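## Task

Transfer the black plate sitting in work nest N3 into the yellow waste bin W1, a bin that is free to move. Apart from the bins, every item on the bench must finish where and how it began. The plate may be released only once it lies entirely within W1, W1 must stand upright on the bench at the end, and the result only counts if it holds without the robot's support. Finish by opening the gripper and moving the arm away.

## Robot and tools

ROBOT. A single six-joint FANUC CRX-5iA arm with a Robotiq 2F-140 two-finger gripper. Joints in column order: J1 waist, J2 shoulder, J3 elbow, J4 forearm roll, J5 wrist pitch, J6 wrist roll. The only camera is cam_wrist (616x616), mounted on the gripper. Loose objects may occasionally get a brief push from outside.

FRAME. Reported positions use the scene frame. Its origin is on the table top directly under the arm base. +z is up, and +y is to the left when facing along +x. The base may be slightly tilted. The reported hand position can be off from the true one, especially far from the base. end_effector_position is the point between the finger pads when they are closed. The fingers extend along the gripper's +z axis and close along its y axis. Closed fingertips reach about 33 mm past that point; fully open ones reach about 9 mm past it. While closing, the tips travel roughly 24 mm farther from the arm, so keep that much clearance above a surface.

execute_actions. Takes "actions", a list holding at most one entry, plus an optional "pictures" boolean.
- Empty list []: sends nothing and returns the state with images.
- Motion entry: {"rows": [...], "steps": n}. Give 1 to 15 rows and n from 3 to 15 (default 15). Each step lasts 1/30 s. Each row covers one step, and the final row repeats for any remaining steps.
- Wait entry: {"steps": n}, up to 300. It returns once n steps have passed since the previous result.
- A refused call sends nothing to the robot. Images come back only with an empty list or with "pictures": true.

ROW. One list of 9 numbers, each in [-1, 1], in this order: dJ1, dJ2, dJ3, dJ4, dJ5, dJ6, gripper position, force_limit, speed.

Joint entries are scaled offsets, not poses. Scale for 1.0: 1.983 rad for J1 and J2, 2.38 rad for J3, 2.975 rad for J4, J5 and J6. The offset counts from the joint angles in the most recent result that listed them. If no result in the current scene has listed them yet, or for a second or later call within one reply, it counts from where the robot stands when the action begins. Every row in a call uses that same reference; rows do not add up. An all-zero joint row therefore drives the arm back to the reference angles; it does not hold still.

Joint ranges (rad): J1 -3.491..3.491, J2 -3.140..3.140, J3 -1.187..4.328, J4 -3.316..3.316, J5 -3.140..3.140, J6 -3.927..3.927. A target more than 0.010 rad past an end gets the call refused. The true ends may sit up to 0.010 rad either side of these. Targets past a true end are cut off there, and the result reports "joint sent to its limit". That line can refer to an earlier action. Its absence does not prove there is room left.

Gripper entries are absolute settings:
- position: +1 is fully open (140 mm); the pads touch near -0.8; -1 closes until blocked.
- force_limit (parts up to 40 mm wide): -1 is about 14 N, 0 about 60 N, +1 about 107 N.
- speed: -1 is about 30 mm/s, 0 about 140, +1 about 250.

MOTION LIMITS. Top joint speeds are 2.62 rad/s (J1, J2), 3.14 (J3) and 3.93 (J4 to J6). Reaching top speed from rest takes 0.5 s, and all joints are slowed together. Each target is held within a lead of the measured angle: 0.805 rad (J1, J2), 0.966 (J3), 1.21 (J4 to J6). If a step's targets would put the gripper more than 70 mm from its measured spot, every target is pulled back. Big moves therefore take several calls.

TIMING. Each result is captured 3 steps before the action ends; those steps then run while you think. The simulation keeps going between calls. The arm keeps heading for the last row's target until it nearly stops or a step is HELD.

RESULT LINES.
- end_effector_position (m) and end_effector_quat_wxyz.
- Joint positions (rad) and Joint velocities (rad/s), in column order.
- position_measured, in counts: 3 is fully open, 230 is pads touching; not linear in mm.
- object_status: 0 moving; 1 blocked while opening; 2 blocked while closing (a grip); 3 reached the target or pads met (a thin part may still be held).
- "joint command not followed": the clearance check altered targets. Mounting blocks and posts count as part of the arm.
- HELD marks steps whose row was not fully sent.
- MOTOR HOT warns of heating; OVER-TEMPERATURE FAULT means the brakes engaged until the motors cool.

GRIPPING. Send position -1 and confirm object_status 2. Stopped fingers stay put until the position value changes by 0.01 or more, or the part slips or is lost. To squeeze harder while gripping, raise force_limit and switch position between -1 and -0.98.

FAULTS. A stop of about 10 s, skipping the rest of the call, happens in two cases: contact torque reaches a joint's load limit (J1 to J3: 152 N m; J4 to J6: 38 N m; held weight counts), or an outside force of 150 N acts on the arm, gripper or held part. Holding loads heats the motors, even while you think.

AVOID. Do not drop, slam or hard-push anything. Do not knock objects off the table: that ends the scene. Do not tip or shift W1 away from upright, and do not disturb other bench items. Keep the motion smooth.

OTHER TOOLS.
- zoom_image: {"camera": "cam_wrist", "region": [x0, y0, x1, y1]}. Pixel coordinates with (0, 0) at the top left; at most 504x504. Returns a closer look at the latest image.
- read_manual: {"section": "licences"} returns licence texts and does not move anything.
- finished_scene: {"scene": n} with the current scene number. Replying without any tool call ends all remaining work.

Each tool is called after ">>>" in YAML: its name, and indented under it one key for each argument.

## Session

>>> execute_actions:
  actions: []

Scene clock: 0.00 s of 7200.00 s.
end_effector_position=(+0.8078, -0.3031, +0.2021) position_measured=3 object_status=3 end_effector_quat_wxyz=(-0.011, +0.906, +0.423, -0.006)
Joint positions: [-0.08   1.459  1.411  0.114 -1.415  2.622]
Joint velocities: [ 0.     0.    -0.001 -0.    -0.    -0.001]

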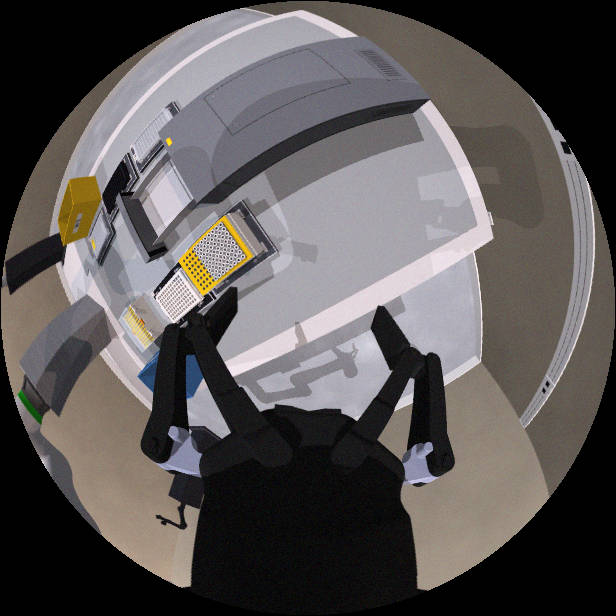

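>>> execute_actions:
  actions:
    - {"rows":[[0.35,-0.433,-0.425,0,0.051,0,1,0,0]]}

>>> execute_actions:
  actions:
    - {"steps":60}
  pictures: true

Scene clock: 0.60 s of 7200.00 s.
end_effector_position=(+0.8386, -0.1875, +0.2733) position_measured=3 object_status=3 end_effector_quat_wxyz=(-0.014, +0.872, +0.489, +0.005)
Joint positions: [ 0.066  1.282  1.2    0.114 -1.383  2.622]
Joint velocities: [ 0.455 -0.565 -0.663 -0.001  0.099 -0.   ]
Steps of this call (steps 1 to 6: nothing new was sent; steps 7 to 18: the first 12 steps of this action). Readings (joint positions | what the end effector reports):
7: [-0.080 1.459 1.411 0.114 -1.415 2.622] | position_measured=3 object_status=3
8: [-0.079 1.457 1.408 0.114 -1.415 2.622] | position_measured=3 object_status=3
10: [-0.061 1.436 1.382 0.114 -1.411 2.622] | position_measured=3 object_status=3
14: [0.005 1.358 1.290 0.114 -1.397 2.622] | position_measured=3 object_status=3
18: the state above

Scene clock: 2.60 s of 7200.00 s.
end_effector_position=(+0.6970, +0.1772, +0.5158) position_measured=3 object_status=3 end_effector_quat_wxyz=(-0.021, +0.704, +0.708, +0.051)
Joint positions: [ 0.614  0.6    0.399  0.114 -1.263  2.622]
Joint velocities: [ 0.     0.     0.001  0.    -0.    -0.001]
Kept back: nothing.
Steps of this call (steps 1 to 3: the last 3 steps of your previous action; steps 4 to 60: the robot went on to your last target). Readings (joint positions | what the end effector reports):
1: [0.081 1.263 1.178 0.114 -1.380 2.622] | position_measured=3 object_status=3
2: [0.097 1.244 1.155 0.114 -1.377 2.622] | position_measured=3 object_status=3
4: [0.128 1.205 1.110 0.114 -1.370 2.622] | position_measured=3 object_status=3
8: [0.190 1.127 1.018 0.114 -1.356 2.622] | position_measured=3 object_status=3
60: the state above
The arm was judged still, so your last target was given up. Only a new action makes it travel on or press farther. Fingers that are still opening or closing keep moving.

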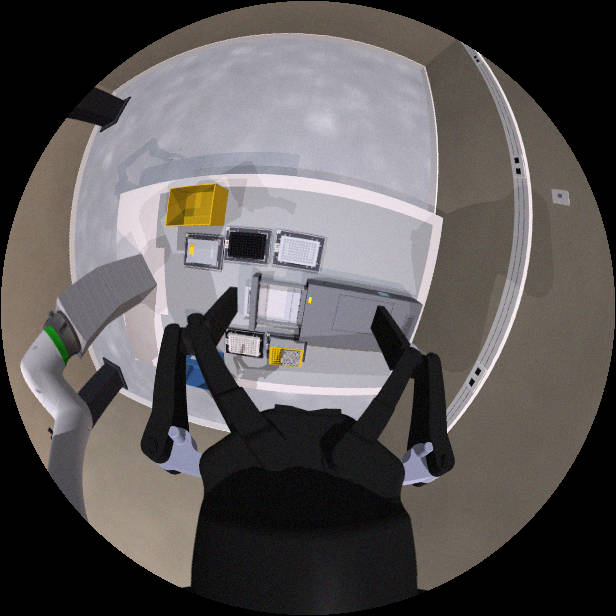

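>>> execute_actions:
  actions:
    - {"rows":[[0.272,0,0,0,0,0.346,1,0,0]]}

>>> execute_actions:
  actions:
    - {"steps":45}
  pictures: true

Scene clock: 3.20 s of 7200.00 s.
end_effector_position=(+0.6566, +0.2888, +0.5367) position_measured=3 object_status=3 end_effector_quat_wxyz=(-0.013, +0.511, +0.857, +0.067)
Joint positions: [ 0.783  0.6    0.399  0.114 -1.263  2.945]
Joint velocities: [ 0.557  0.    -0.     0.    -0.     1.058]
Steps of this call (steps 1 to 6: nothing new was sent; steps 7 to 18: the first 12 steps of this action). Readings (joint positions | what the end effector reports):
7: [0.614 0.600 0.399 0.114 -1.263 2.622] | position_measured=3 object_status=3
8: [0.616 0.600 0.399 0.114 -1.263 2.626] | position_measured=3 object_status=3
10: [0.632 0.600 0.399 0.114 -1.263 2.658] | position_measured=3 object_status=3
14: [0.707 0.600 0.399 0.114 -1.263 2.801] | position_measured=3 object_status=3
18: the state above

Scene clock: 4.70 s of 7200.00 s.
end_effector_position=(+0.5060, +0.4993, +0.5840) position_measured=3 object_status=3 end_effector_quat_wxyz=(+0.022, +0.001, +0.996, +0.092)
Joint positions: [ 1.153  0.6    0.399  0.114 -1.263  3.652]
Joint velocities: [ 0.     0.    -0.001  0.001 -0.    -0.001]
Kept back: nothing.
Steps of this call (steps 1 to 3: the last 3 steps of your previous action; steps 4 to 45: the robot went on to your last target). Readings (joint positions | what the end effector reports):
1: [0.802 0.600 0.399 0.114 -1.263 2.981] | position_measured=3 object_status=3
2: [0.820 0.600 0.399 0.114 -1.263 3.016] | position_measured=3 object_status=3
4: [0.858 0.600 0.399 0.114 -1.263 3.088] | position_measured=3 object_status=3
8: [0.934 0.600 0.399 0.114 -1.263 3.232] | position_measured=3 object_status=3
45: the state above
The arm was judged still, so your last target was given up. Only a new action makes it travel on or press farther. Fingers that are still opening or closing keep moving.

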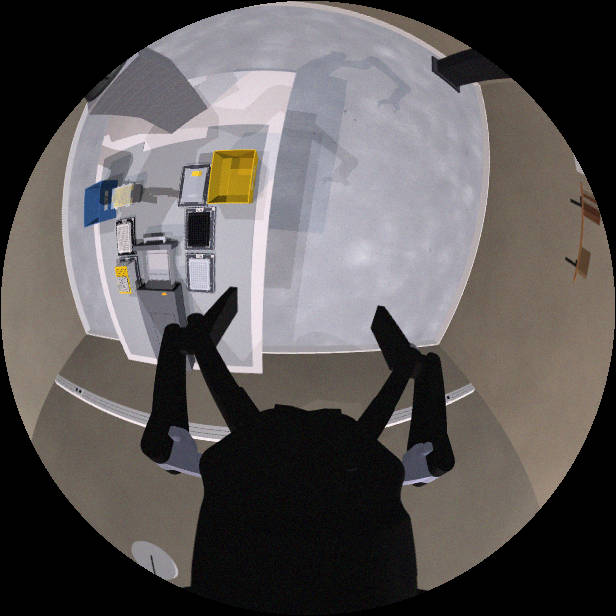

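>>> execute_actions:
  actions:
    - {"rows":[[-0.188,0.081,-0.302,0.073,0.26,0.034,1,0,0]]}

>>> execute_actions:
  actions:
    - {"steps":50}
  pictures: true

Scene clock: 5.47 s of 7200.00 s.
end_effector_position=(+0.5445, +0.4353, +0.4633) position_measured=3 object_status=3 end_effector_quat_wxyz=(+0.032, +0.011, +0.998, +0.062)
Joint positions: [ 1.047  0.645  0.194  0.176 -1.043  3.681]
Joint velocities: [-0.333  0.144 -0.639  0.193  0.686  0.09 ]
Steps of this call (steps 1 to 11: nothing new was sent; steps 12 to 23: the first 12 steps of this action). Readings (joint positions | what the end effector reports):
12: [1.153 0.600 0.399 0.114 -1.263 3.652] | position_measured=3 object_status=3
13: [1.152 0.600 0.396 0.115 -1.260 3.652] | position_measured=3 object_status=3
15: [1.139 0.605 0.371 0.122 -1.233 3.656] | position_measured=3 object_status=3
19: [1.092 0.626 0.281 0.150 -1.136 3.668] | position_measured=3 object_status=3
23: the state above

Scene clock: 7.13 s of 7200.00 s.
end_effector_position=(+0.5006, +0.2264, +0.2093) position_measured=3 object_status=3 end_effector_quat_wxyz=(+0.004, -0.001, +1.000, +0.020)
Joint positions: [ 0.78   0.761 -0.32   0.331 -0.49   3.753]
Joint velocities: [-0.     0.     0.001  0.001  0.     0.   ]
Kept back: nothing.
Steps of this call (steps 1 to 3: the last 3 steps of your previous action; steps 4 to 45: the robot went on to your last target; steps 46 to 50: nothing new was sent). Readings (joint positions | what the end effector reports):
1: [1.036 0.650 0.173 0.182 -1.020 3.684] | position_measured=3 object_status=3
2: [1.025 0.655 0.151 0.189 -0.996 3.687] | position_measured=3 object_status=3
4: [1.002 0.665 0.107 0.202 -0.949 3.693] | position_measured=3 object_status=3
8: [0.956 0.684 0.019 0.229 -0.855 3.705] | position_measured=3 object_status=3
50: the state above
The arm was judged still, so your last target was given up. Only a new action makes it travel on or press farther. Fingers that are still opening or closing keep moving.

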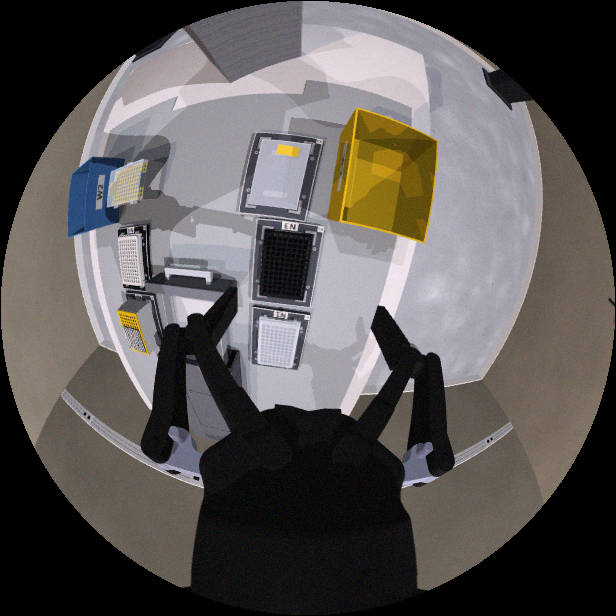

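>>> execute_actions:
  actions:
    - {"rows":[[-0.045,0.144,0.0126,0.117,0.063,-0.094,1,0,0]]}

>>> execute_actions:
  actions:
    - {"steps":30}
  pictures: true

Scene clock: 7.80 s of 7200.00 s.
end_effector_position=(+0.5048, +0.2091, +0.1020) position_measured=3 object_status=3 end_effector_quat_wxyz=(+0.003, +0.001, +1.000, -0.005)
Joint positions: [ 0.708  0.991 -0.296  0.612 -0.339  3.528]
Joint velocities: [-0.209  0.669  0.069  0.801  0.433 -0.646]
Steps of this call (steps 1 to 8: nothing new was sent; steps 9 to 20: the first 12 steps of this action). Readings (joint positions | what the end effector reports):
9: [0.780 0.761 -0.320 0.331 -0.490 3.753] | position_measured=3 object_status=3
10: [0.780 0.763 -0.320 0.334 -0.488 3.751] | position_measured=3 object_status=3
12: [0.773 0.784 -0.317 0.361 -0.474 3.729] | position_measured=3 object_status=3
16: [0.741 0.887 -0.307 0.485 -0.407 3.629] | position_measured=3 object_status=3
20: the state above

Scene clock: 8.80 s of 7200.00 s.
end_effector_position=(+0.4984, +0.2075, +0.0751) position_measured=3 object_status=3 end_effector_quat_wxyz=(-0.002, -0.000, +1.000, -0.006)
Joint positions: [ 0.691  1.046 -0.29   0.679 -0.302  3.473]
Joint velocities: [-0.    -0.    -0.001 -0.    -0.     0.002]
Kept back: nothing.
Steps of this call (steps 1 to 3: the last 3 steps of your previous action; steps 4 to 30: the robot went on to your last target). Readings (joint positions | what the end effector reports):
1: [0.702 1.012 -0.293 0.637 -0.325 3.508] | position_measured=3 object_status=3
2: [0.697 1.028 -0.292 0.656 -0.315 3.492] | position_measured=3 object_status=3
4: [0.692 1.044 -0.290 0.676 -0.304 3.475] | position_measured=3 object_status=3
8: [0.691 1.046 -0.290 0.679 -0.302 3.473] | position_measured=3 object_status=3
30: the state above
The arm was judged still, so your last target was given up. Only a new action makes it travel on or press farther. Fingers that are still opening or closing keep moving.

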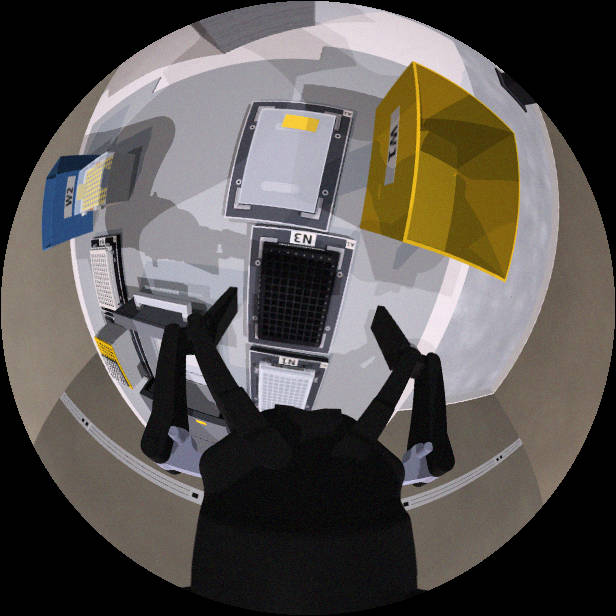

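>>> execute_actions:
  actions:
    - {"rows":[[-0.029,0.043,0.015,0.041,0.0124,-0.02,0.7,0,0]]}

>>> execute_actions:
  actions:
    - {"steps":15}
  pictures: true

Scene clock: 9.37 s of 7200.00 s.
end_effector_position=(+0.5042, +0.1950, +0.0349) position_measured=41 object_status=0 end_effector_quat_wxyz=(-0.006, -0.005, +1.000, -0.009)
Joint positions: [ 0.634  1.131 -0.254  0.801 -0.266  3.414]
Joint velocities: [-0.001  0.     0.001  0.002  0.001 -0.002]
Steps of this call (steps 1 to 5: nothing new was sent; steps 6 to 17: the first 12 steps of this action). Readings (joint positions | what the end effector reports):
6: [0.691 1.046 -0.290 0.679 -0.302 3.473] | position_measured=3 object_status=0
7: [0.690 1.048 -0.289 0.683 -0.301 3.472] | position_measured=5 object_status=0
9: [0.675 1.069 -0.280 0.713 -0.292 3.457] | position_measured=21 object_status=0
13: [0.636 1.128 -0.256 0.796 -0.267 3.416] | position_measured=41 object_status=0
17: the state above

Scene clock: 9.87 s of 7200.00 s.
end_effector_position=(+0.5042, +0.1950, +0.0349) position_measured=41 object_status=3 end_effector_quat_wxyz=(-0.006, -0.005, +1.000, -0.009)
Joint positions: [ 0.634  1.131 -0.254  0.801 -0.265  3.414]
Joint velocities: [-0.001  0.001  0.    -0.001 -0.    -0.   ]
Kept back: nothing.
Steps of this call (steps 1 to 3: the last 3 steps of your previous action; steps 4 to 15: the robot went on to your last target). Readings (joint positions | what the end effector reports):
1: [0.634 1.131 -0.254 0.801 -0.266 3.414] | position_measured=41 object_status=0
2: [0.634 1.131 -0.254 0.801 -0.266 3.414] | position_measured=41 object_status=3
4: [0.634 1.131 -0.254 0.801 -0.266 3.414] | position_measured=41 object_status=3
8: [0.634 1.131 -0.254 0.801 -0.265 3.414] | position_measured=41 object_status=3
15: the state above
The arm was judged still, so your last target was given up. Only a new action makes it travel on or press farther. Fingers that are still opening or closing keep moving.

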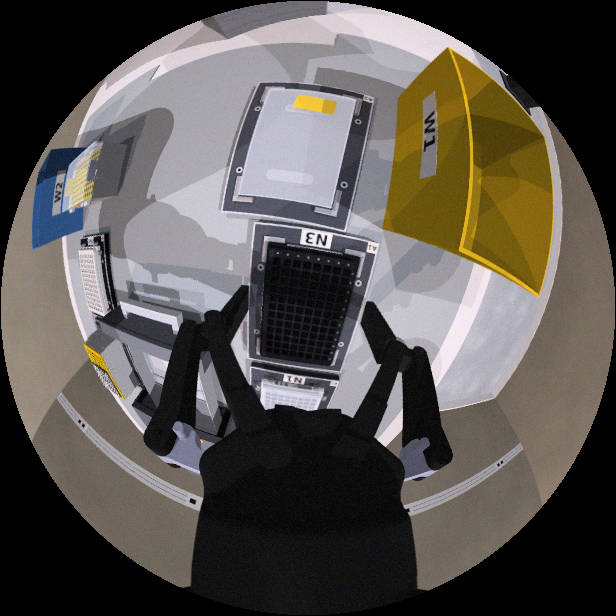

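Centred enough. Try closing.

>>> execute_actions:
  actions:
    - {"rows":[[0,0,0,0,0,0,-1,0,-0.3]]}

>>> execute_actions:
  actions:
    - {"steps":10}
  pictures: true

Scene clock: 20.17 s of 7200.00 s.
end_effector_position=(+0.5057, +0.1988, +0.0395) position_measured=89 object_status=2 end_effector_quat_wxyz=(-0.003, -0.009, +1.000, -0.008)
Joint positions: [ 0.64   1.123 -0.258  0.802 -0.266  3.415]
Joint velocities: [-0.    -0.     0.    -0.001  0.    -0.   ]
FORCE FAULT: contact force on the arm reached its limit, and the arm stopped for 10 seconds. The contact can be on any part of the arm, not only on its tool. The arm's remaining commands of this call were not run. The arm holds still and accepts commands again. Move the arm away from the contact; if what it grips holds it there, let go first. Pushing or pulling that hard again can fault the arm again.
Kept back: nothing.
The stop began at step 9 of this call (marked STOPPED below). From that step on the arm followed nothing that you had sent. 9 steps, steps kept back included, did not run and will not run. Nothing is kept back now, and the robot has no last target.
Steps of this call (steps 1 to 2: nothing new was sent; steps 3 to 8: the first 6 steps of this action; steps 9 to 309: the stop). Readings (joint positions | what the end effector reports):
3: [0.634 1.131 -0.254 0.801 -0.265 3.414] | position_measured=41 object_status=0
4: [0.634 1.131 -0.254 0.801 -0.265 3.414] | position_measured=42 object_status=0
6: [0.634 1.131 -0.254 0.801 -0.265 3.414] | position_measured=54 object_status=0
9: [0.636 1.129 -0.254 0.802 -0.260 3.414] | position_measured=71 object_status=0 STOPPED
10: [0.638 1.128 -0.255 0.802 -0.259 3.415] | position_measured=77 object_status=0
309: the state above

Scene clock: 20.20 s of 7200.00 s.
end_effector_position=(+0.5057, +0.1988, +0.0395) position_measured=89 object_status=2 end_effector_quat_wxyz=(-0.003, -0.009, +1.000, -0.008)
Joint positions: [ 0.64   1.123 -0.258  0.802 -0.266  3.415]
Joint velocities: [ 0.    -0.003 -0.001  0.001 -0.002 -0.001]
Kept back: nothing.
A stop began in an earlier call of the same reply, so what this call sent did not run. Send another action.
Steps of this call (step 1: nothing new was sent). Readings (joint positions | what the end effector reports):
1: the state above

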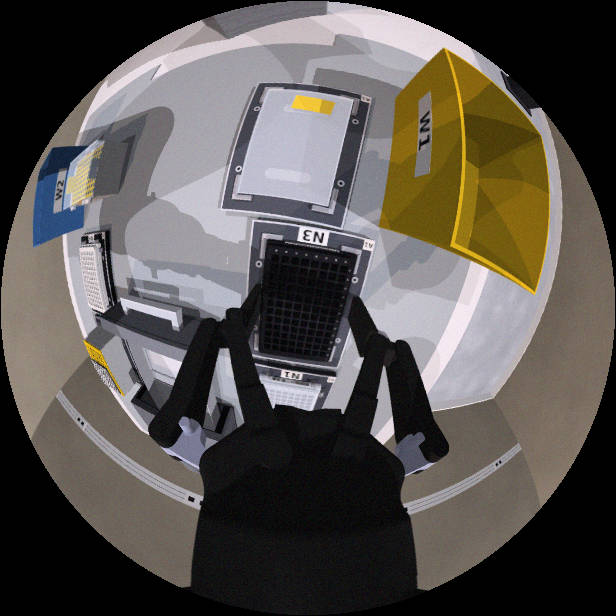

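>>> execute_actions:
  actions:
    - {"rows":[[0,0,0,0,0,0,0.5,0,0],[0,0,0,0,0,0,0.5,0,0],[0,0,0,0,0,0,0.5,0,0],[0,0,0,0,0,0,0.5,0,0],[0,-0.008,-0.0067,0,0,0,0.5,0,0]]}

>>> execute_actions:
  actions:
    - {"rows":[[0,0,0,0,0,0,-1,0,-0.6]]}

>>> execute_actions:
  actions:
    - {"steps":12}
  pictures: true

Scene clock: 20.70 s of 7200.00 s.
end_effector_position=(+0.5037, +0.1964, +0.0452) position_measured=66 object_status=0 end_effector_quat_wxyz=(-0.004, -0.009, +1.000, -0.008)
Joint positions: [ 0.64   1.107 -0.274  0.802 -0.266  3.415]
Joint velocities: [-0.    -0.003 -0.003 -0.002  0.    -0.   ]
Steps of this call (steps 1 to 3: nothing new was sent; steps 4 to 15: the first 12 steps of this action). Readings (joint positions | what the end effector reports):
4: [0.640 1.123 -0.258 0.802 -0.266 3.415] | position_measured=90 object_status=0
5: [0.640 1.123 -0.258 0.802 -0.266 3.415] | position_measured=90 object_status=0
7: [0.640 1.123 -0.258 0.802 -0.266 3.415] | position_measured=72 object_status=0
11: [0.640 1.111 -0.270 0.802 -0.266 3.415] | position_measured=66 object_status=0
15: the state above

Scene clock: 21.20 s of 7200.00 s.
end_effector_position=(+0.5038, +0.1959, +0.0453) position_measured=106 object_status=0 end_effector_quat_wxyz=(-0.004, -0.009, +1.000, -0.008)
Joint positions: [ 0.64   1.107 -0.274  0.802 -0.267  3.415]
Joint velocities: [ 0.    -0.    -0.     0.001  0.     0.001]
Steps of this call (steps 1 to 3: the last 3 steps of your previous action; steps 4 to 15: the first 12 steps of this action, its rows measured from where the robot was after step 3). Readings (joint positions | what the end effector reports):
3: [0.640 1.107 -0.274 0.802 -0.266 3.415] | position_measured=66 object_status=3
4: [0.640 1.107 -0.274 0.802 -0.266 3.415] | position_measured=66 object_status=0
5: [0.640 1.107 -0.274 0.802 -0.266 3.415] | position_measured=68 object_status=0
7: [0.640 1.107 -0.274 0.802 -0.266 3.415] | position_measured=76 object_status=0
11: [0.640 1.107 -0.274 0.802 -0.266 3.415] | position_measured=92 object_status=0
15: the state above

Scene clock: 21.60 s of 7200.00 s.
end_effector_position=(+0.5039, +0.1963, +0.0454) position_measured=106 object_status=2 end_effector_quat_wxyz=(-0.003, -0.009, +1.000, -0.008)
Joint positions: [ 0.64   1.107 -0.274  0.801 -0.266  3.415]
Joint velocities: [ 0.001 -0.    -0.001  0.001  0.001 -0.   ]
Kept back: nothing.
Steps of this call (steps 1 to 3: the last 3 steps of your previous action; steps 4 to 12: the robot went on to your last target). Readings (joint positions | what the end effector reports):
1: [0.640 1.107 -0.274 0.802 -0.267 3.415] | position_measured=106 object_status=0
2: [0.640 1.107 -0.274 0.802 -0.267 3.415] | position_measured=106 object_status=0
4: [0.640 1.107 -0.274 0.802 -0.267 3.415] | position_measured=106 object_status=0
8: [0.640 1.107 -0.274 0.801 -0.266 3.415] | position_measured=106 object_status=2
12: the state above

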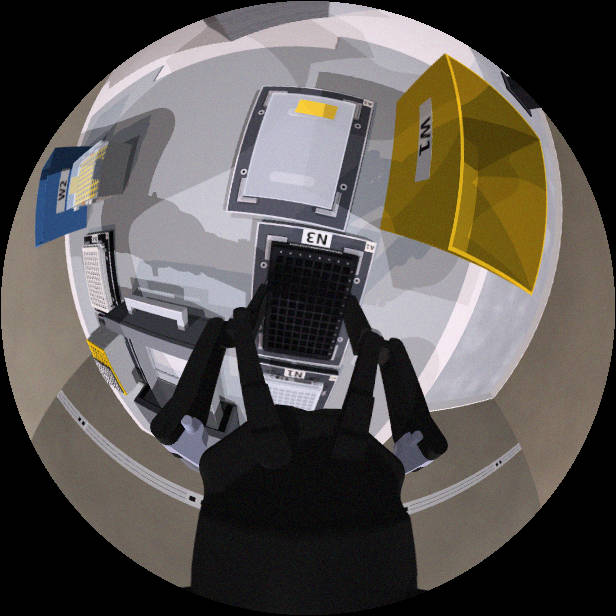

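>>> execute_actions:
  actions:
    - {"rows":[[0.0257,-0.031,-0.0067,-0.041,-0.012,0.0195,-1,0,0]]}

>>> execute_actions:
  actions:
    - {"rows":[[0.045,-0.144,-0.0126,-0.117,-0.063,0.094,-1,0,0]]}

>>> execute_actions:
  actions:
    - {"steps":12}
  pictures: true

Scene clock: 31.90 s of 7200.00 s.
end_effector_position=(+0.4979, +0.1799, +0.0691) position_measured=173 object_status=2 end_effector_quat_wxyz=(-0.010, +0.004, +0.999, -0.033)
Joint positions: [ 0.665  1.058 -0.286  0.714 -0.348  3.457]
Joint velocities: [ 0.    -0.    -0.001  0.    -0.     0.001]
FORCE FAULT: contact force on the arm reached its limit, and the arm stopped for 10 seconds. The contact can be on any part of the arm, not only on its tool. The arm's remaining commands of this call were not run. The arm holds still and accepts commands again. Move the arm away from the contact; if what it grips holds it there, let go first. Pushing or pulling that hard again can fault the arm again.
Kept back: nothing.
The stop began at step 9 of this call (marked STOPPED below). From that step on the arm followed nothing that you had sent. 9 steps, steps kept back included, did not run and will not run. Nothing is kept back now, and the robot has no last target.
Steps of this call (steps 1 to 2: the robot went on to your last target; steps 3 to 8: the first 6 steps of this action; steps 9 to 309: the stop). Readings (joint positions | what the end effector reports):
3: [0.640 1.107 -0.274 0.801 -0.266 3.415] | position_measured=106 object_status=2
4: [0.641 1.106 -0.274 0.798 -0.266 3.416] | position_measured=106 object_status=2
6: [0.654 1.090 -0.278 0.766 -0.277 3.432] | position_measured=108 object_status=2
9: [0.674 1.062 -0.285 0.714 -0.305 3.457] | position_measured=113 object_status=0 STOPPED
10: [0.672 1.062 -0.286 0.714 -0.314 3.457] | position_measured=120 object_status=0
309: the state above

Scene clock: 31.93 s of 7200.00 s.
end_effector_position=(+0.4979, +0.1799, +0.0691) position_measured=173 object_status=2 end_effector_quat_wxyz=(-0.010, +0.004, +0.999, -0.033)
Joint positions: [ 0.665  1.058 -0.286  0.714 -0.348  3.457]
Joint velocities: [ 0.     0.    -0.     0.001  0.     0.   ]
Kept back: nothing.
A stop began in an earlier call of the same reply, so what this call sent did not run. Send another action.
Steps of this call (step 1: nothing new was sent). Readings (joint positions | what the end effector reports):
1: the state above

Scene clock: 31.97 s of 7200.00 s.
end_effector_position=(+0.4979, +0.1799, +0.0691) position_measured=173 object_status=2 end_effector_quat_wxyz=(-0.010, +0.004, +0.999, -0.033)
Joint positions: [ 0.665  1.058 -0.286  0.714 -0.348  3.457]
Joint velocities: [-0.001  0.    -0.    -0.     0.    -0.001]
Kept back: nothing.
A stop began in an earlier call of the same reply, so what this call sent did not run. Send another action.
Steps of this call (step 1: nothing new was sent). Readings (joint positions | what the end effector reports):
1: the state above

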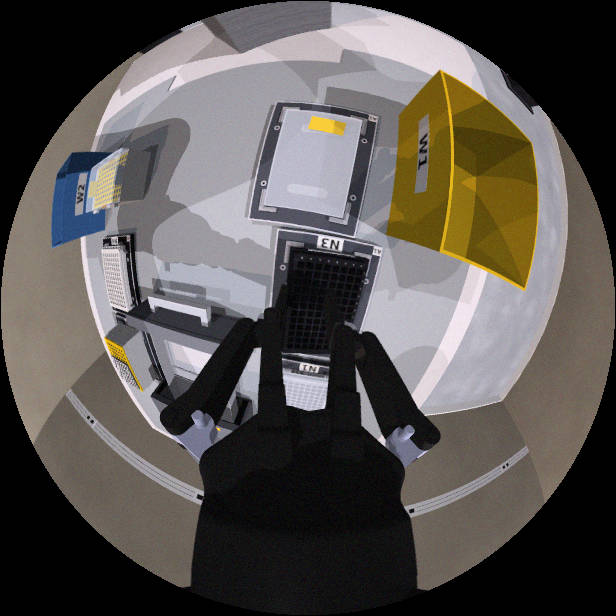

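>>> execute_actions:
  actions:
    - {"rows":[[0,0,0,0,0,0,0.6,0,0.5]]}

>>> execute_actions:
  actions:
    - {"rows":[[-0.0126,0,0,0.0296,0.0276,-0.014,0.6,0,0.5]]}

>>> execute_actions:
  actions:
    - {"rows":[[0,0.0247,0.005,0,0,0,0.6,0,0.5]]}
  pictures: true

Scene clock: 32.47 s of 7200.00 s.
end_effector_position=(+0.4979, +0.1798, +0.0691) position_measured=64 object_status=0 end_effector_quat_wxyz=(-0.010, +0.004, +0.999, -0.033)
Joint positions: [ 0.665  1.058 -0.286  0.714 -0.348  3.457]
Joint velocities: [-0.    -0.001  0.    -0.    -0.    -0.001]
Steps of this call (steps 1 to 3: nothing new was sent; steps 4 to 15: the first 12 steps of this action). Readings (joint positions | what the end effector reports):
4: [0.665 1.058 -0.286 0.714 -0.348 3.457] | position_measured=173 object_status=0
5: [0.665 1.058 -0.286 0.714 -0.348 3.457] | position_measured=173 object_status=0
7: [0.665 1.058 -0.286 0.714 -0.348 3.457] | position_measured=151 object_status=0
11: [0.665 1.058 -0.286 0.714 -0.348 3.457] | position_measured=106 object_status=0
15: the state above

Scene clock: 32.97 s of 7200.00 s.
end_effector_position=(+0.5217, +0.2021, +0.0691) position_measured=53 object_status=3 end_effector_quat_wxyz=(+0.012, -0.006, +1.000, +0.001)
Joint positions: [ 0.64   1.058 -0.286  0.802 -0.266  3.415]
Joint velocities: [-0.    -0.     0.001 -0.     0.001  0.001]
Steps of this call (steps 1 to 3: the last 3 steps of your previous action; steps 4 to 15: the first 12 steps of this action, its rows measured from where the robot was after step 3). Readings (joint positions | what the end effector reports):
3: [0.665 1.058 -0.286 0.714 -0.348 3.457] | position_measured=53 object_status=0
4: [0.665 1.058 -0.286 0.714 -0.348 3.457] | position_measured=53 object_status=0
5: [0.664 1.058 -0.286 0.717 -0.345 3.455] | position_measured=53 object_status=0
7: [0.656 1.058 -0.286 0.749 -0.316 3.440] | position_measured=53 object_status=3
11: [0.641 1.058 -0.286 0.801 -0.267 3.416] | position_measured=53 object_status=3
15: the state above

Scene clock: 33.47 s of 7200.00 s.
end_effector_position=(+0.5034, +0.1964, +0.0452) position_measured=53 object_status=3 end_effector_quat_wxyz=(-0.004, -0.009, +1.000, -0.008)
Joint positions: [ 0.64   1.107 -0.274  0.802 -0.266  3.415]
Joint velocities: [-0.     0.001  0.    -0.001  0.    -0.001]
Steps of this call (steps 1 to 3: the last 3 steps of your previous action; steps 4 to 15: the first 12 steps of this action, its rows measured from where the robot was after step 3). Readings (joint positions | what the end effector reports):
3: [0.640 1.058 -0.286 0.802 -0.266 3.415] | position_measured=53 object_status=3
4: [0.640 1.058 -0.286 0.802 -0.266 3.415] | position_measured=53 object_status=3
5: [0.640 1.060 -0.285 0.802 -0.266 3.415] | position_measured=53 object_status=3
7: [0.640 1.080 -0.280 0.802 -0.266 3.415] | position_measured=53 object_status=3
11: [0.640 1.107 -0.274 0.802 -0.266 3.415] | position_measured=53 object_status=3
15: the state above

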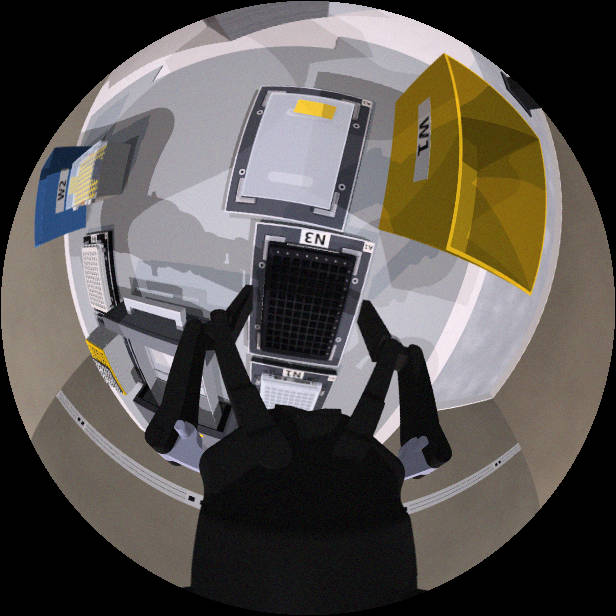

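>>> execute_actions:
  actions:
    - {"rows":[[0,0,0,0,0,0,-1,0.6,-0.4]]}

>>> execute_actions:
  actions:
    - {"steps":10}

>>> execute_actions:
  actions:
    - {"rows":[[0.0008,-0.0058,-0.0037,0,0,0,-1,0.6,0],[0.0016,-0.0116,-0.0074,0,0,-0.001,-1,0.6,0],[0.0024,-0.0174,-0.0111,0,0,-0.0015,-1,0.6,0],[0.0032,-0.0232,-0.0148,0,0,-0.002,-1,0.6,0],[0.004,-0.029,-0.0185,0,0,-0.0025,-1,0.6,0],[0.0047,-0.0348,-0.0222,0,0,-0.003,-1,0.6,0],[0.0055,-0.0406,-0.0259,0,0,-0.0035,-1,0.6,0],[0.0063,-0.0464,-0.0296,0,0,-0.004,-1,0.6,0],[0.0071,-0.0522,-0.0333,0,0,-0.0045,-1,0.6,0],[0.0079,-0.058,-0.037,0,0,-0.005,-1,0.6,0]]}

>>> execute_actions:
  actions:
    - {"steps":8}
  pictures: true

Scene clock: 34.07 s of 7200.00 s.
end_effector_position=(+0.5033, +0.1957, +0.0451) position_measured=107 object_status=0 end_effector_quat_wxyz=(-0.004, -0.009, +1.000, -0.009)
Joint positions: [ 0.64   1.107 -0.274  0.802 -0.267  3.415]
Joint velocities: [-0.    -0.    -0.    -0.001 -0.     0.   ]
Steps of this call (steps 1 to 3: the last 3 steps of your previous action; steps 4 to 6: the robot went on to your last target; steps 7 to 18: the first 12 steps of this action). Readings (joint positions | what the end effector reports):
7: [0.640 1.107 -0.274 0.802 -0.266 3.415] | position_measured=53 object_status=0
8: [0.640 1.107 -0.274 0.802 -0.266 3.415] | position_measured=55 object_status=0
10: [0.640 1.107 -0.274 0.802 -0.266 3.415] | position_measured=66 object_status=0
14: [0.640 1.107 -0.274 0.802 -0.266 3.415] | position_measured=86 object_status=0
18: the state above

Scene clock: 34.40 s of 7200.00 s.
end_effector_position=(+0.5033, +0.1962, +0.0451) position_measured=109 object_status=2 end_effector_quat_wxyz=(-0.004, -0.009, +1.000, -0.008)
Joint positions: [ 0.64   1.107 -0.274  0.802 -0.267  3.415]
Joint velocities: [ 0.001 -0.001 -0.     0.002  0.002 -0.001]
Kept back: nothing.
Steps of this call (steps 1 to 3: the last 3 steps of your previous action; steps 4 to 10: the robot went on to your last target). Readings (joint positions | what the end effector reports):
1: [0.640 1.107 -0.274 0.802 -0.267 3.415] | position_measured=109 object_status=0
2: [0.640 1.107 -0.274 0.802 -0.267 3.415] | position_measured=109 object_status=0
4: [0.640 1.107 -0.274 0.802 -0.267 3.415] | position_measured=109 object_status=0
8: [0.640 1.107 -0.274 0.802 -0.267 3.415] | position_measured=109 object_status=2
10: the state above

Scene clock: 34.80 s of 7200.00 s.
end_effector_position=(+0.5036, +0.1966, +0.0861) position_measured=111 object_status=2 end_effector_quat_wxyz=(+0.007, -0.007, +1.000, -0.002)
Joint positions: [ 0.654  1.006 -0.351  0.802 -0.266  3.402]
Joint velocities: [ 0.038 -0.279 -0.208 -0.    -0.003 -0.034]
Steps of this call (steps 1 to 12: the first 12 steps of this action). Readings (joint positions | what the end effector reports):
1: [0.640 1.107 -0.274 0.802 -0.266 3.415] | position_measured=109 object_status=2
2: [0.640 1.105 -0.276 0.802 -0.266 3.415] | position_measured=109 object_status=2
4: [0.642 1.092 -0.286 0.802 -0.265 3.414] | position_measured=111 object_status=2
8: [0.648 1.051 -0.317 0.802 -0.265 3.408] | position_measured=111 object_status=2
12: the state above

Scene clock: 35.07 s of 7200.00 s.
end_effector_position=(+0.5032, +0.1962, +0.0917) position_measured=111 object_status=2 end_effector_quat_wxyz=(+0.009, -0.007, +1.000, -0.001)
Joint positions: [ 0.656  0.992 -0.362  0.802 -0.267  3.4  ]
Joint velocities: [-0.    -0.002  0.     0.    -0.    -0.   ]
Kept back: nothing.
Steps of this call (steps 1 to 3: the last 3 steps of your previous action; steps 4 to 8: the robot went on to your last target). Readings (joint positions | what the end effector reports):
1: [0.655 0.998 -0.357 0.802 -0.266 3.401] | position_measured=111 object_status=2
2: [0.656 0.994 -0.360 0.802 -0.266 3.401] | position_measured=111 object_status=2
4: [0.656 0.992 -0.362 0.802 -0.266 3.400] | position_measured=111 object_status=2
8: the state above

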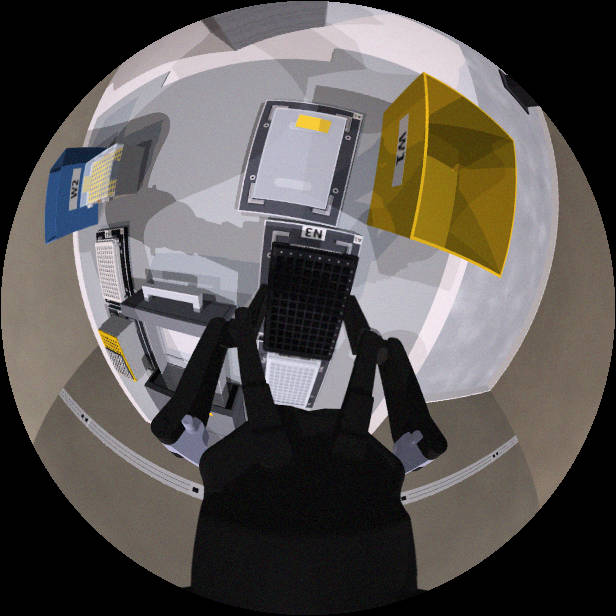

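>>> execute_actions:
  actions:
    - {"rows":[[0.0625,-0.1165,0.0176,-0.158,-0.075,0.119,-1,0.6,0]]}

>>> execute_actions:
  actions:
    - {"steps":8}

>>> execute_actions:
  actions:
    - {"rows":[[0.16,-0.05,-0.042,0,-0.025,-0.108,-1,0.6,0]]}

>>> execute_actions:
  actions:
    - {"steps":20}
  pictures: true

Scene clock: 35.57 s of 7200.00 s.
end_effector_position=(+0.5088, +0.2154, +0.1871) position_measured=111 object_status=2 end_effector_quat_wxyz=(+0.011, -0.000, +1.000, +0.010)
Joint positions: [ 0.756  0.806 -0.328  0.424 -0.446  3.685]
Joint velocities: [ 0.289 -0.538  0.097 -1.084 -0.515  0.816]
Steps of this call (steps 1 to 3: the robot went on to your last target; steps 4 to 15: the first 12 steps of this action). Readings (joint positions | what the end effector reports):
4: [0.656 0.992 -0.362 0.802 -0.267 3.400] | position_measured=111 object_status=2
5: [0.657 0.990 -0.362 0.798 -0.268 3.403] | position_measured=111 object_status=2
7: [0.665 0.974 -0.359 0.765 -0.284 3.428] | position_measured=111 object_status=2
11: [0.708 0.894 -0.344 0.602 -0.361 3.551] | position_measured=111 object_status=2
15: the state above

Scene clock: 35.83 s of 7200.00 s.
end_effector_position=(+0.5002, +0.2256, +0.2087) position_measured=111 object_status=2 end_effector_quat_wxyz=(+0.004, -0.001, +1.000, +0.020)
Joint positions: [ 0.78   0.761 -0.32   0.332 -0.49   3.754]
Joint velocities: [ 0.     0.     0.    -0.003 -0.001  0.002]
Kept back: nothing.
Steps of this call (steps 1 to 3: the last 3 steps of your previous action; steps 4 to 8: the robot went on to your last target). Readings (joint positions | what the end effector reports):
1: [0.764 0.789 -0.325 0.390 -0.462 3.710] | position_measured=111 object_status=2
2: [0.771 0.777 -0.323 0.364 -0.474 3.730] | position_measured=111 object_status=2
4: [0.779 0.763 -0.321 0.336 -0.488 3.751] | position_measured=111 object_status=2
8: the state above

Scene clock: 36.23 s of 7200.00 s.
end_effector_position=(+0.4248, +0.3010, +0.2487) position_measured=111 object_status=2 end_effector_quat_wxyz=(+0.004, +0.002, +1.000, +0.009)
Joint positions: [ 1.011  0.689 -0.393  0.332 -0.544  3.521]
Joint velocities: [ 0.775 -0.242 -0.243 -0.    -0.18  -0.779]
Steps of this call (steps 1 to 12: the first 12 steps of this action). Readings (joint positions | what the end effector reports):
1: [0.780 0.761 -0.320 0.332 -0.490 3.754] | position_measured=111 object_status=2
2: [0.782 0.760 -0.321 0.332 -0.490 3.752] | position_measured=111 object_status=2
4: [0.803 0.754 -0.328 0.332 -0.495 3.730] | position_measured=111 object_status=2
8: [0.904 0.722 -0.359 0.332 -0.519 3.628] | position_measured=111 object_status=2
12: the state above

Scene clock: 36.90 s of 7200.00 s.
end_effector_position=(+0.3940, +0.3227, +0.2628) position_measured=111 object_status=2 end_effector_quat_wxyz=(+0.006, +0.003, +1.000, +0.004)
Joint positions: [ 1.097  0.662 -0.42   0.332 -0.564  3.433]
Joint velocities: [-0.    -0.001  0.     0.001  0.001 -0.   ]
Kept back: nothing.
Steps of this call (steps 1 to 3: the last 3 steps of your previous action; steps 4 to 20: the robot went on to your last target). Readings (joint positions | what the end effector reports):
1: [1.036 0.681 -0.401 0.332 -0.550 3.495] | position_measured=111 object_status=2
2: [1.057 0.674 -0.408 0.332 -0.555 3.473] | position_measured=111 object_status=2
4: [1.087 0.665 -0.417 0.332 -0.562 3.443] | position_measured=111 object_status=2
8: [1.097 0.662 -0.420 0.332 -0.564 3.433] | position_measured=111 object_status=2
20: the state above

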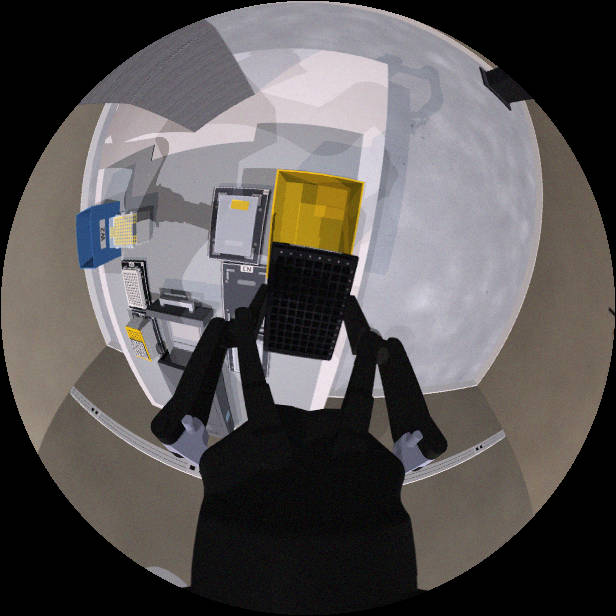

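>>> execute_actions:
  actions:
    - {"rows":[[0.036,0.065,-0.074,0.098,0.089,-0.131,-1,0.6,0]]}

>>> execute_actions:
  actions:
    - {"steps":12}
  pictures: true

Scene clock: 37.53 s of 7200.00 s.
end_effector_position=(+0.3334, +0.3279, +0.1933) position_measured=111 object_status=2 end_effector_quat_wxyz=(+0.011, +0.003, +1.000, +0.003)
Joint positions: [ 1.161  0.778 -0.578  0.593 -0.327  3.084]
Joint velocities: [ 0.135  0.246 -0.332  0.548  0.5   -0.734]
Steps of this call (steps 1 to 7: the robot went on to your last target; steps 8 to 19: the first 12 steps of this action). Readings (joint positions | what the end effector reports):
8: [1.097 0.662 -0.420 0.332 -0.564 3.433] | position_measured=111 object_status=2
9: [1.098 0.663 -0.422 0.335 -0.563 3.429] | position_measured=111 object_status=2
11: [1.104 0.673 -0.437 0.359 -0.540 3.396] | position_measured=111 object_status=2
15: [1.133 0.727 -0.510 0.480 -0.430 3.235] | position_measured=111 object_status=2
19: the state above

Scene clock: 37.93 s of 7200.00 s.
end_effector_position=(+0.3229, +0.3281, +0.1858) position_measured=111 object_status=2 end_effector_quat_wxyz=(+0.008, +0.002, +1.000, +0.004)
Joint positions: [ 1.168  0.791 -0.596  0.623 -0.299  3.043]
Joint velocities: [-0.     0.001 -0.001  0.    -0.     0.001]
Kept back: nothing.
Steps of this call (steps 1 to 3: the last 3 steps of your previous action; steps 4 to 12: the robot went on to your last target). Readings (joint positions | what the end effector reports):
1: [1.165 0.785 -0.588 0.609 -0.313 3.063] | position_measured=111 object_status=2
2: [1.167 0.789 -0.593 0.618 -0.304 3.050] | position_measured=111 object_status=2
4: [1.168 0.791 -0.596 0.623 -0.300 3.044] | position_measured=111 object_status=2
8: [1.168 0.791 -0.596 0.623 -0.299 3.043] | position_measured=111 object_status=2
12: the state above

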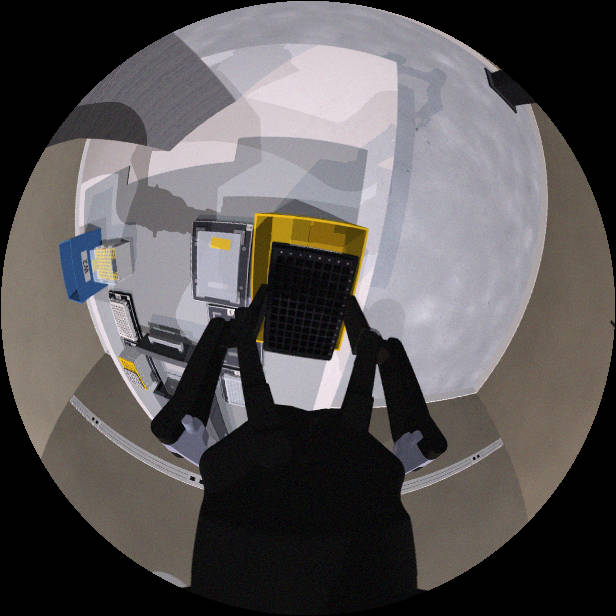

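>>> execute_actions:
  actions:
    - {"rows":[[-0.0065,0.0724,0.033,0,0,0.004,-1,0.6,0]]}

>>> execute_actions:
  actions:
    - {"steps":6}
  pictures: true

Scene clock: 38.57 s of 7200.00 s.
end_effector_position=(+0.3153, +0.3213, +0.1331) position_measured=111 object_status=2 end_effector_quat_wxyz=(-0.009, -0.003, +1.000, -0.025)
Joint positions: [ 1.155  0.935 -0.518  0.623 -0.299  3.055]
Joint velocities: [-0.001 -0.     0.005 -0.     0.     0.001]
Steps of this call (steps 1 to 7: the robot went on to your last target; steps 8 to 19: the first 12 steps of this action). Readings (joint positions | what the end effector reports):
8: [1.168 0.791 -0.596 0.623 -0.299 3.043] | position_measured=111 object_status=2
9: [1.168 0.793 -0.595 0.623 -0.299 3.043] | position_measured=111 object_status=2
11: [1.167 0.815 -0.583 0.623 -0.299 3.045] | position_measured=111 object_status=2
15: [1.158 0.906 -0.534 0.623 -0.299 3.053] | position_measured=111 object_status=2
19: the state above

Scene clock: 38.77 s of 7200.00 s.
end_effector_position=(+0.3153, +0.3214, +0.1331) position_measured=111 object_status=2 end_effector_quat_wxyz=(-0.009, -0.003, +1.000, -0.024)
Joint positions: [ 1.155  0.935 -0.518  0.623 -0.299  3.055]
Joint velocities: [-0.    -0.     0.    -0.     0.001  0.002]
Kept back: nothing.
Steps of this call (steps 1 to 3: the last 3 steps of your previous action; steps 4 to 6: the robot went on to your last target). Readings (joint positions | what the end effector reports):
1: [1.155 0.935 -0.518 0.623 -0.299 3.055] | position_measured=111 object_status=2
2: [1.155 0.935 -0.518 0.623 -0.299 3.055] | position_measured=111 object_status=2
4: [1.155 0.935 -0.518 0.623 -0.299 3.055] | position_measured=111 object_status=2
6: the state above

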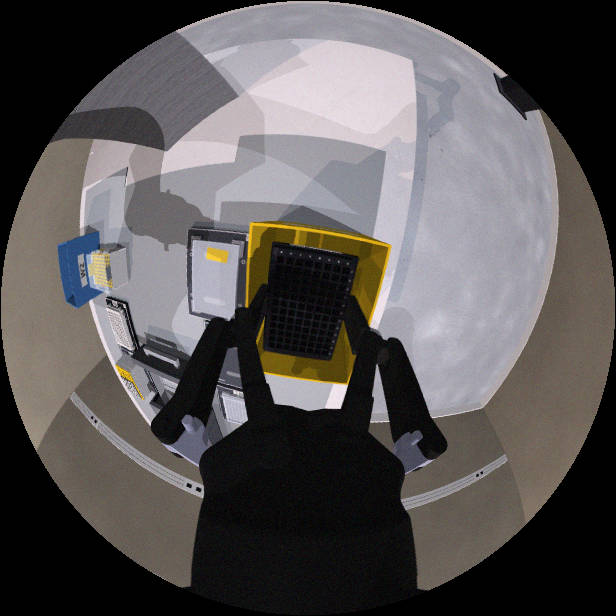

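>>> execute_actions:
  actions:
    - {"rows":[[-0.009,0.0706,0.044,0,0,0.006,-1,0.6,0]]}

>>> execute_actions:
  actions:
    - {"steps":6}
  pictures: true

Scene clock: 39.23 s of 7200.00 s.
end_effector_position=(+0.3167, +0.3258, +0.0821) position_measured=111 object_status=2 end_effector_quat_wxyz=(-0.020, -0.006, +0.999, -0.040)
Joint positions: [ 1.138  1.074 -0.413  0.623 -0.299  3.073]
Joint velocities: [ 0.     0.    -0.    -0.001  0.     0.   ]
Steps of this call (steps 1 to 2: the robot went on to your last target; steps 3 to 14: the first 12 steps of this action). Readings (joint positions | what the end effector reports):
3: [1.155 0.935 -0.518 0.623 -0.299 3.055] | position_measured=111 object_status=2
4: [1.155 0.937 -0.516 0.623 -0.299 3.055] | position_measured=111 object_status=2
6: [1.152 0.958 -0.500 0.623 -0.299 3.058] | position_measured=111 object_status=2
10: [1.141 1.048 -0.433 0.623 -0.299 3.069] | position_measured=111 object_status=2
14: the state above

Scene clock: 39.43 s of 7200.00 s.
end_effector_position=(+0.3167, +0.3258, +0.0821) position_measured=111 object_status=2 end_effector_quat_wxyz=(-0.020, -0.006, +0.999, -0.040)
Joint positions: [ 1.138  1.074 -0.413  0.623 -0.299  3.073]
Joint velocities: [-0.     0.001  0.    -0.001 -0.     0.   ]
Kept back: nothing.
Steps of this call (steps 1 to 3: the last 3 steps of your previous action; steps 4 to 6: the robot went on to your last target). Readings (joint positions | what the end effector reports):
1: [1.138 1.074 -0.413 0.623 -0.299 3.073] | position_measured=111 object_status=2
2: [1.138 1.074 -0.413 0.623 -0.299 3.073] | position_measured=111 object_status=2
4: [1.138 1.074 -0.413 0.623 -0.299 3.073] | position_measured=111 object_status=2
6: the state above

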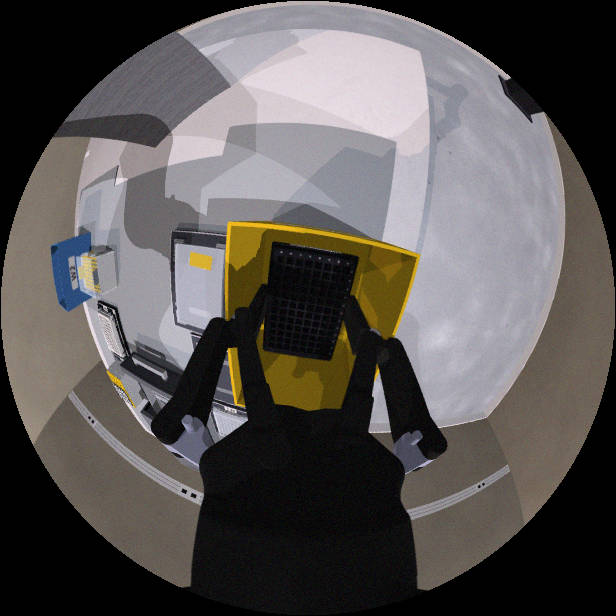

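Knuckles are near the rim; release here with a small opening and retreat.

>>> execute_actions:
  actions:
    - {"rows":[[0,0,0,0,0,0,0.25,0,0]],"steps":12}

>>> execute_actions:
  actions:
    - {"rows":[[0.0155,-0.143,-0.077,0,0,0,0.25,0,0]]}

>>> execute_actions:
  actions:
    - {"steps":10}
  pictures: true

Scene clock: 39.80 s of 7200.00 s.
end_effector_position=(+0.3167, +0.3261, +0.0820) position_measured=98 object_status=0 end_effector_quat_wxyz=(-0.020, -0.006, +0.999, -0.040)
Joint positions: [ 1.138  1.074 -0.413  0.623 -0.299  3.073]
Joint velocities: [-0.     0.    -0.001 -0.001 -0.    -0.001]
Steps of this call (steps 1 to 2: the robot went on to your last target; steps 3 to 11: the first 9 steps of this action). Readings (joint positions | what the end effector reports):
3: [1.138 1.074 -0.413 0.623 -0.299 3.073] | position_measured=111 object_status=0
4: [1.138 1.074 -0.413 0.623 -0.299 3.073] | position_measured=111 object_status=0
6: [1.138 1.074 -0.413 0.623 -0.299 3.073] | position_measured=98 object_status=0
10: [1.138 1.074 -0.413 0.623 -0.299 3.073] | position_measured=98 object_status=0
11: the state above

Scene clock: 40.30 s of 7200.00 s.
end_effector_position=(+0.3231, +0.3292, +0.1733) position_measured=98 object_status=3 end_effector_quat_wxyz=(+0.004, -0.012, +1.000, -0.002)
Joint positions: [ 1.164  0.827 -0.573  0.623 -0.299  3.073]
Joint velocities: [ 0.063 -0.583 -0.375  0.001  0.004  0.001]
Steps of this call (steps 1 to 3: the last 3 steps of your previous action; steps 4 to 15: the first 12 steps of this action, its rows measured from where the robot was after step 3). Readings (joint positions | what the end effector reports):
3: [1.138 1.074 -0.413 0.623 -0.299 3.073] | position_measured=98 object_status=0
4: [1.138 1.074 -0.413 0.623 -0.299 3.073] | position_measured=98 object_status=0
5: [1.138 1.072 -0.415 0.623 -0.299 3.073] | position_measured=98 object_status=3
7: [1.140 1.051 -0.429 0.623 -0.300 3.073] | position_measured=98 object_status=3
11: [1.152 0.940 -0.500 0.623 -0.300 3.073] | position_measured=98 object_status=3
15: the state above

Scene clock: 40.63 s of 7200.00 s.
end_effector_position=(+0.3229, +0.3284, +0.1858) position_measured=98 object_status=3 end_effector_quat_wxyz=(+0.008, -0.013, +1.000, +0.004)
Joint positions: [ 1.168  0.791 -0.596  0.623 -0.299  3.073]
Joint velocities: [ 0.    -0.     0.     0.     0.    -0.001]
Kept back: nothing.
Steps of this call (steps 1 to 3: the last 3 steps of your previous action; steps 4 to 10: the robot went on to your last target). Readings (joint positions | what the end effector reports):
1: [1.166 0.810 -0.584 0.623 -0.299 3.073] | position_measured=98 object_status=3
2: [1.167 0.799 -0.591 0.623 -0.299 3.073] | position_measured=98 object_status=3
4: [1.168 0.791 -0.596 0.623 -0.299 3.073] | position_measured=98 object_status=3
8: [1.168 0.791 -0.596 0.623 -0.299 3.073] | position_measured=98 object_status=3
10: the state above

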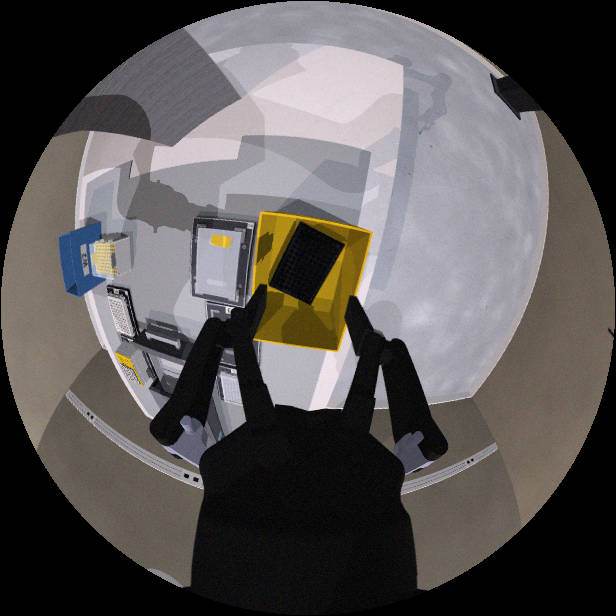

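>>> finished_scene:
  scene: 1

The scene is finished: the task was done.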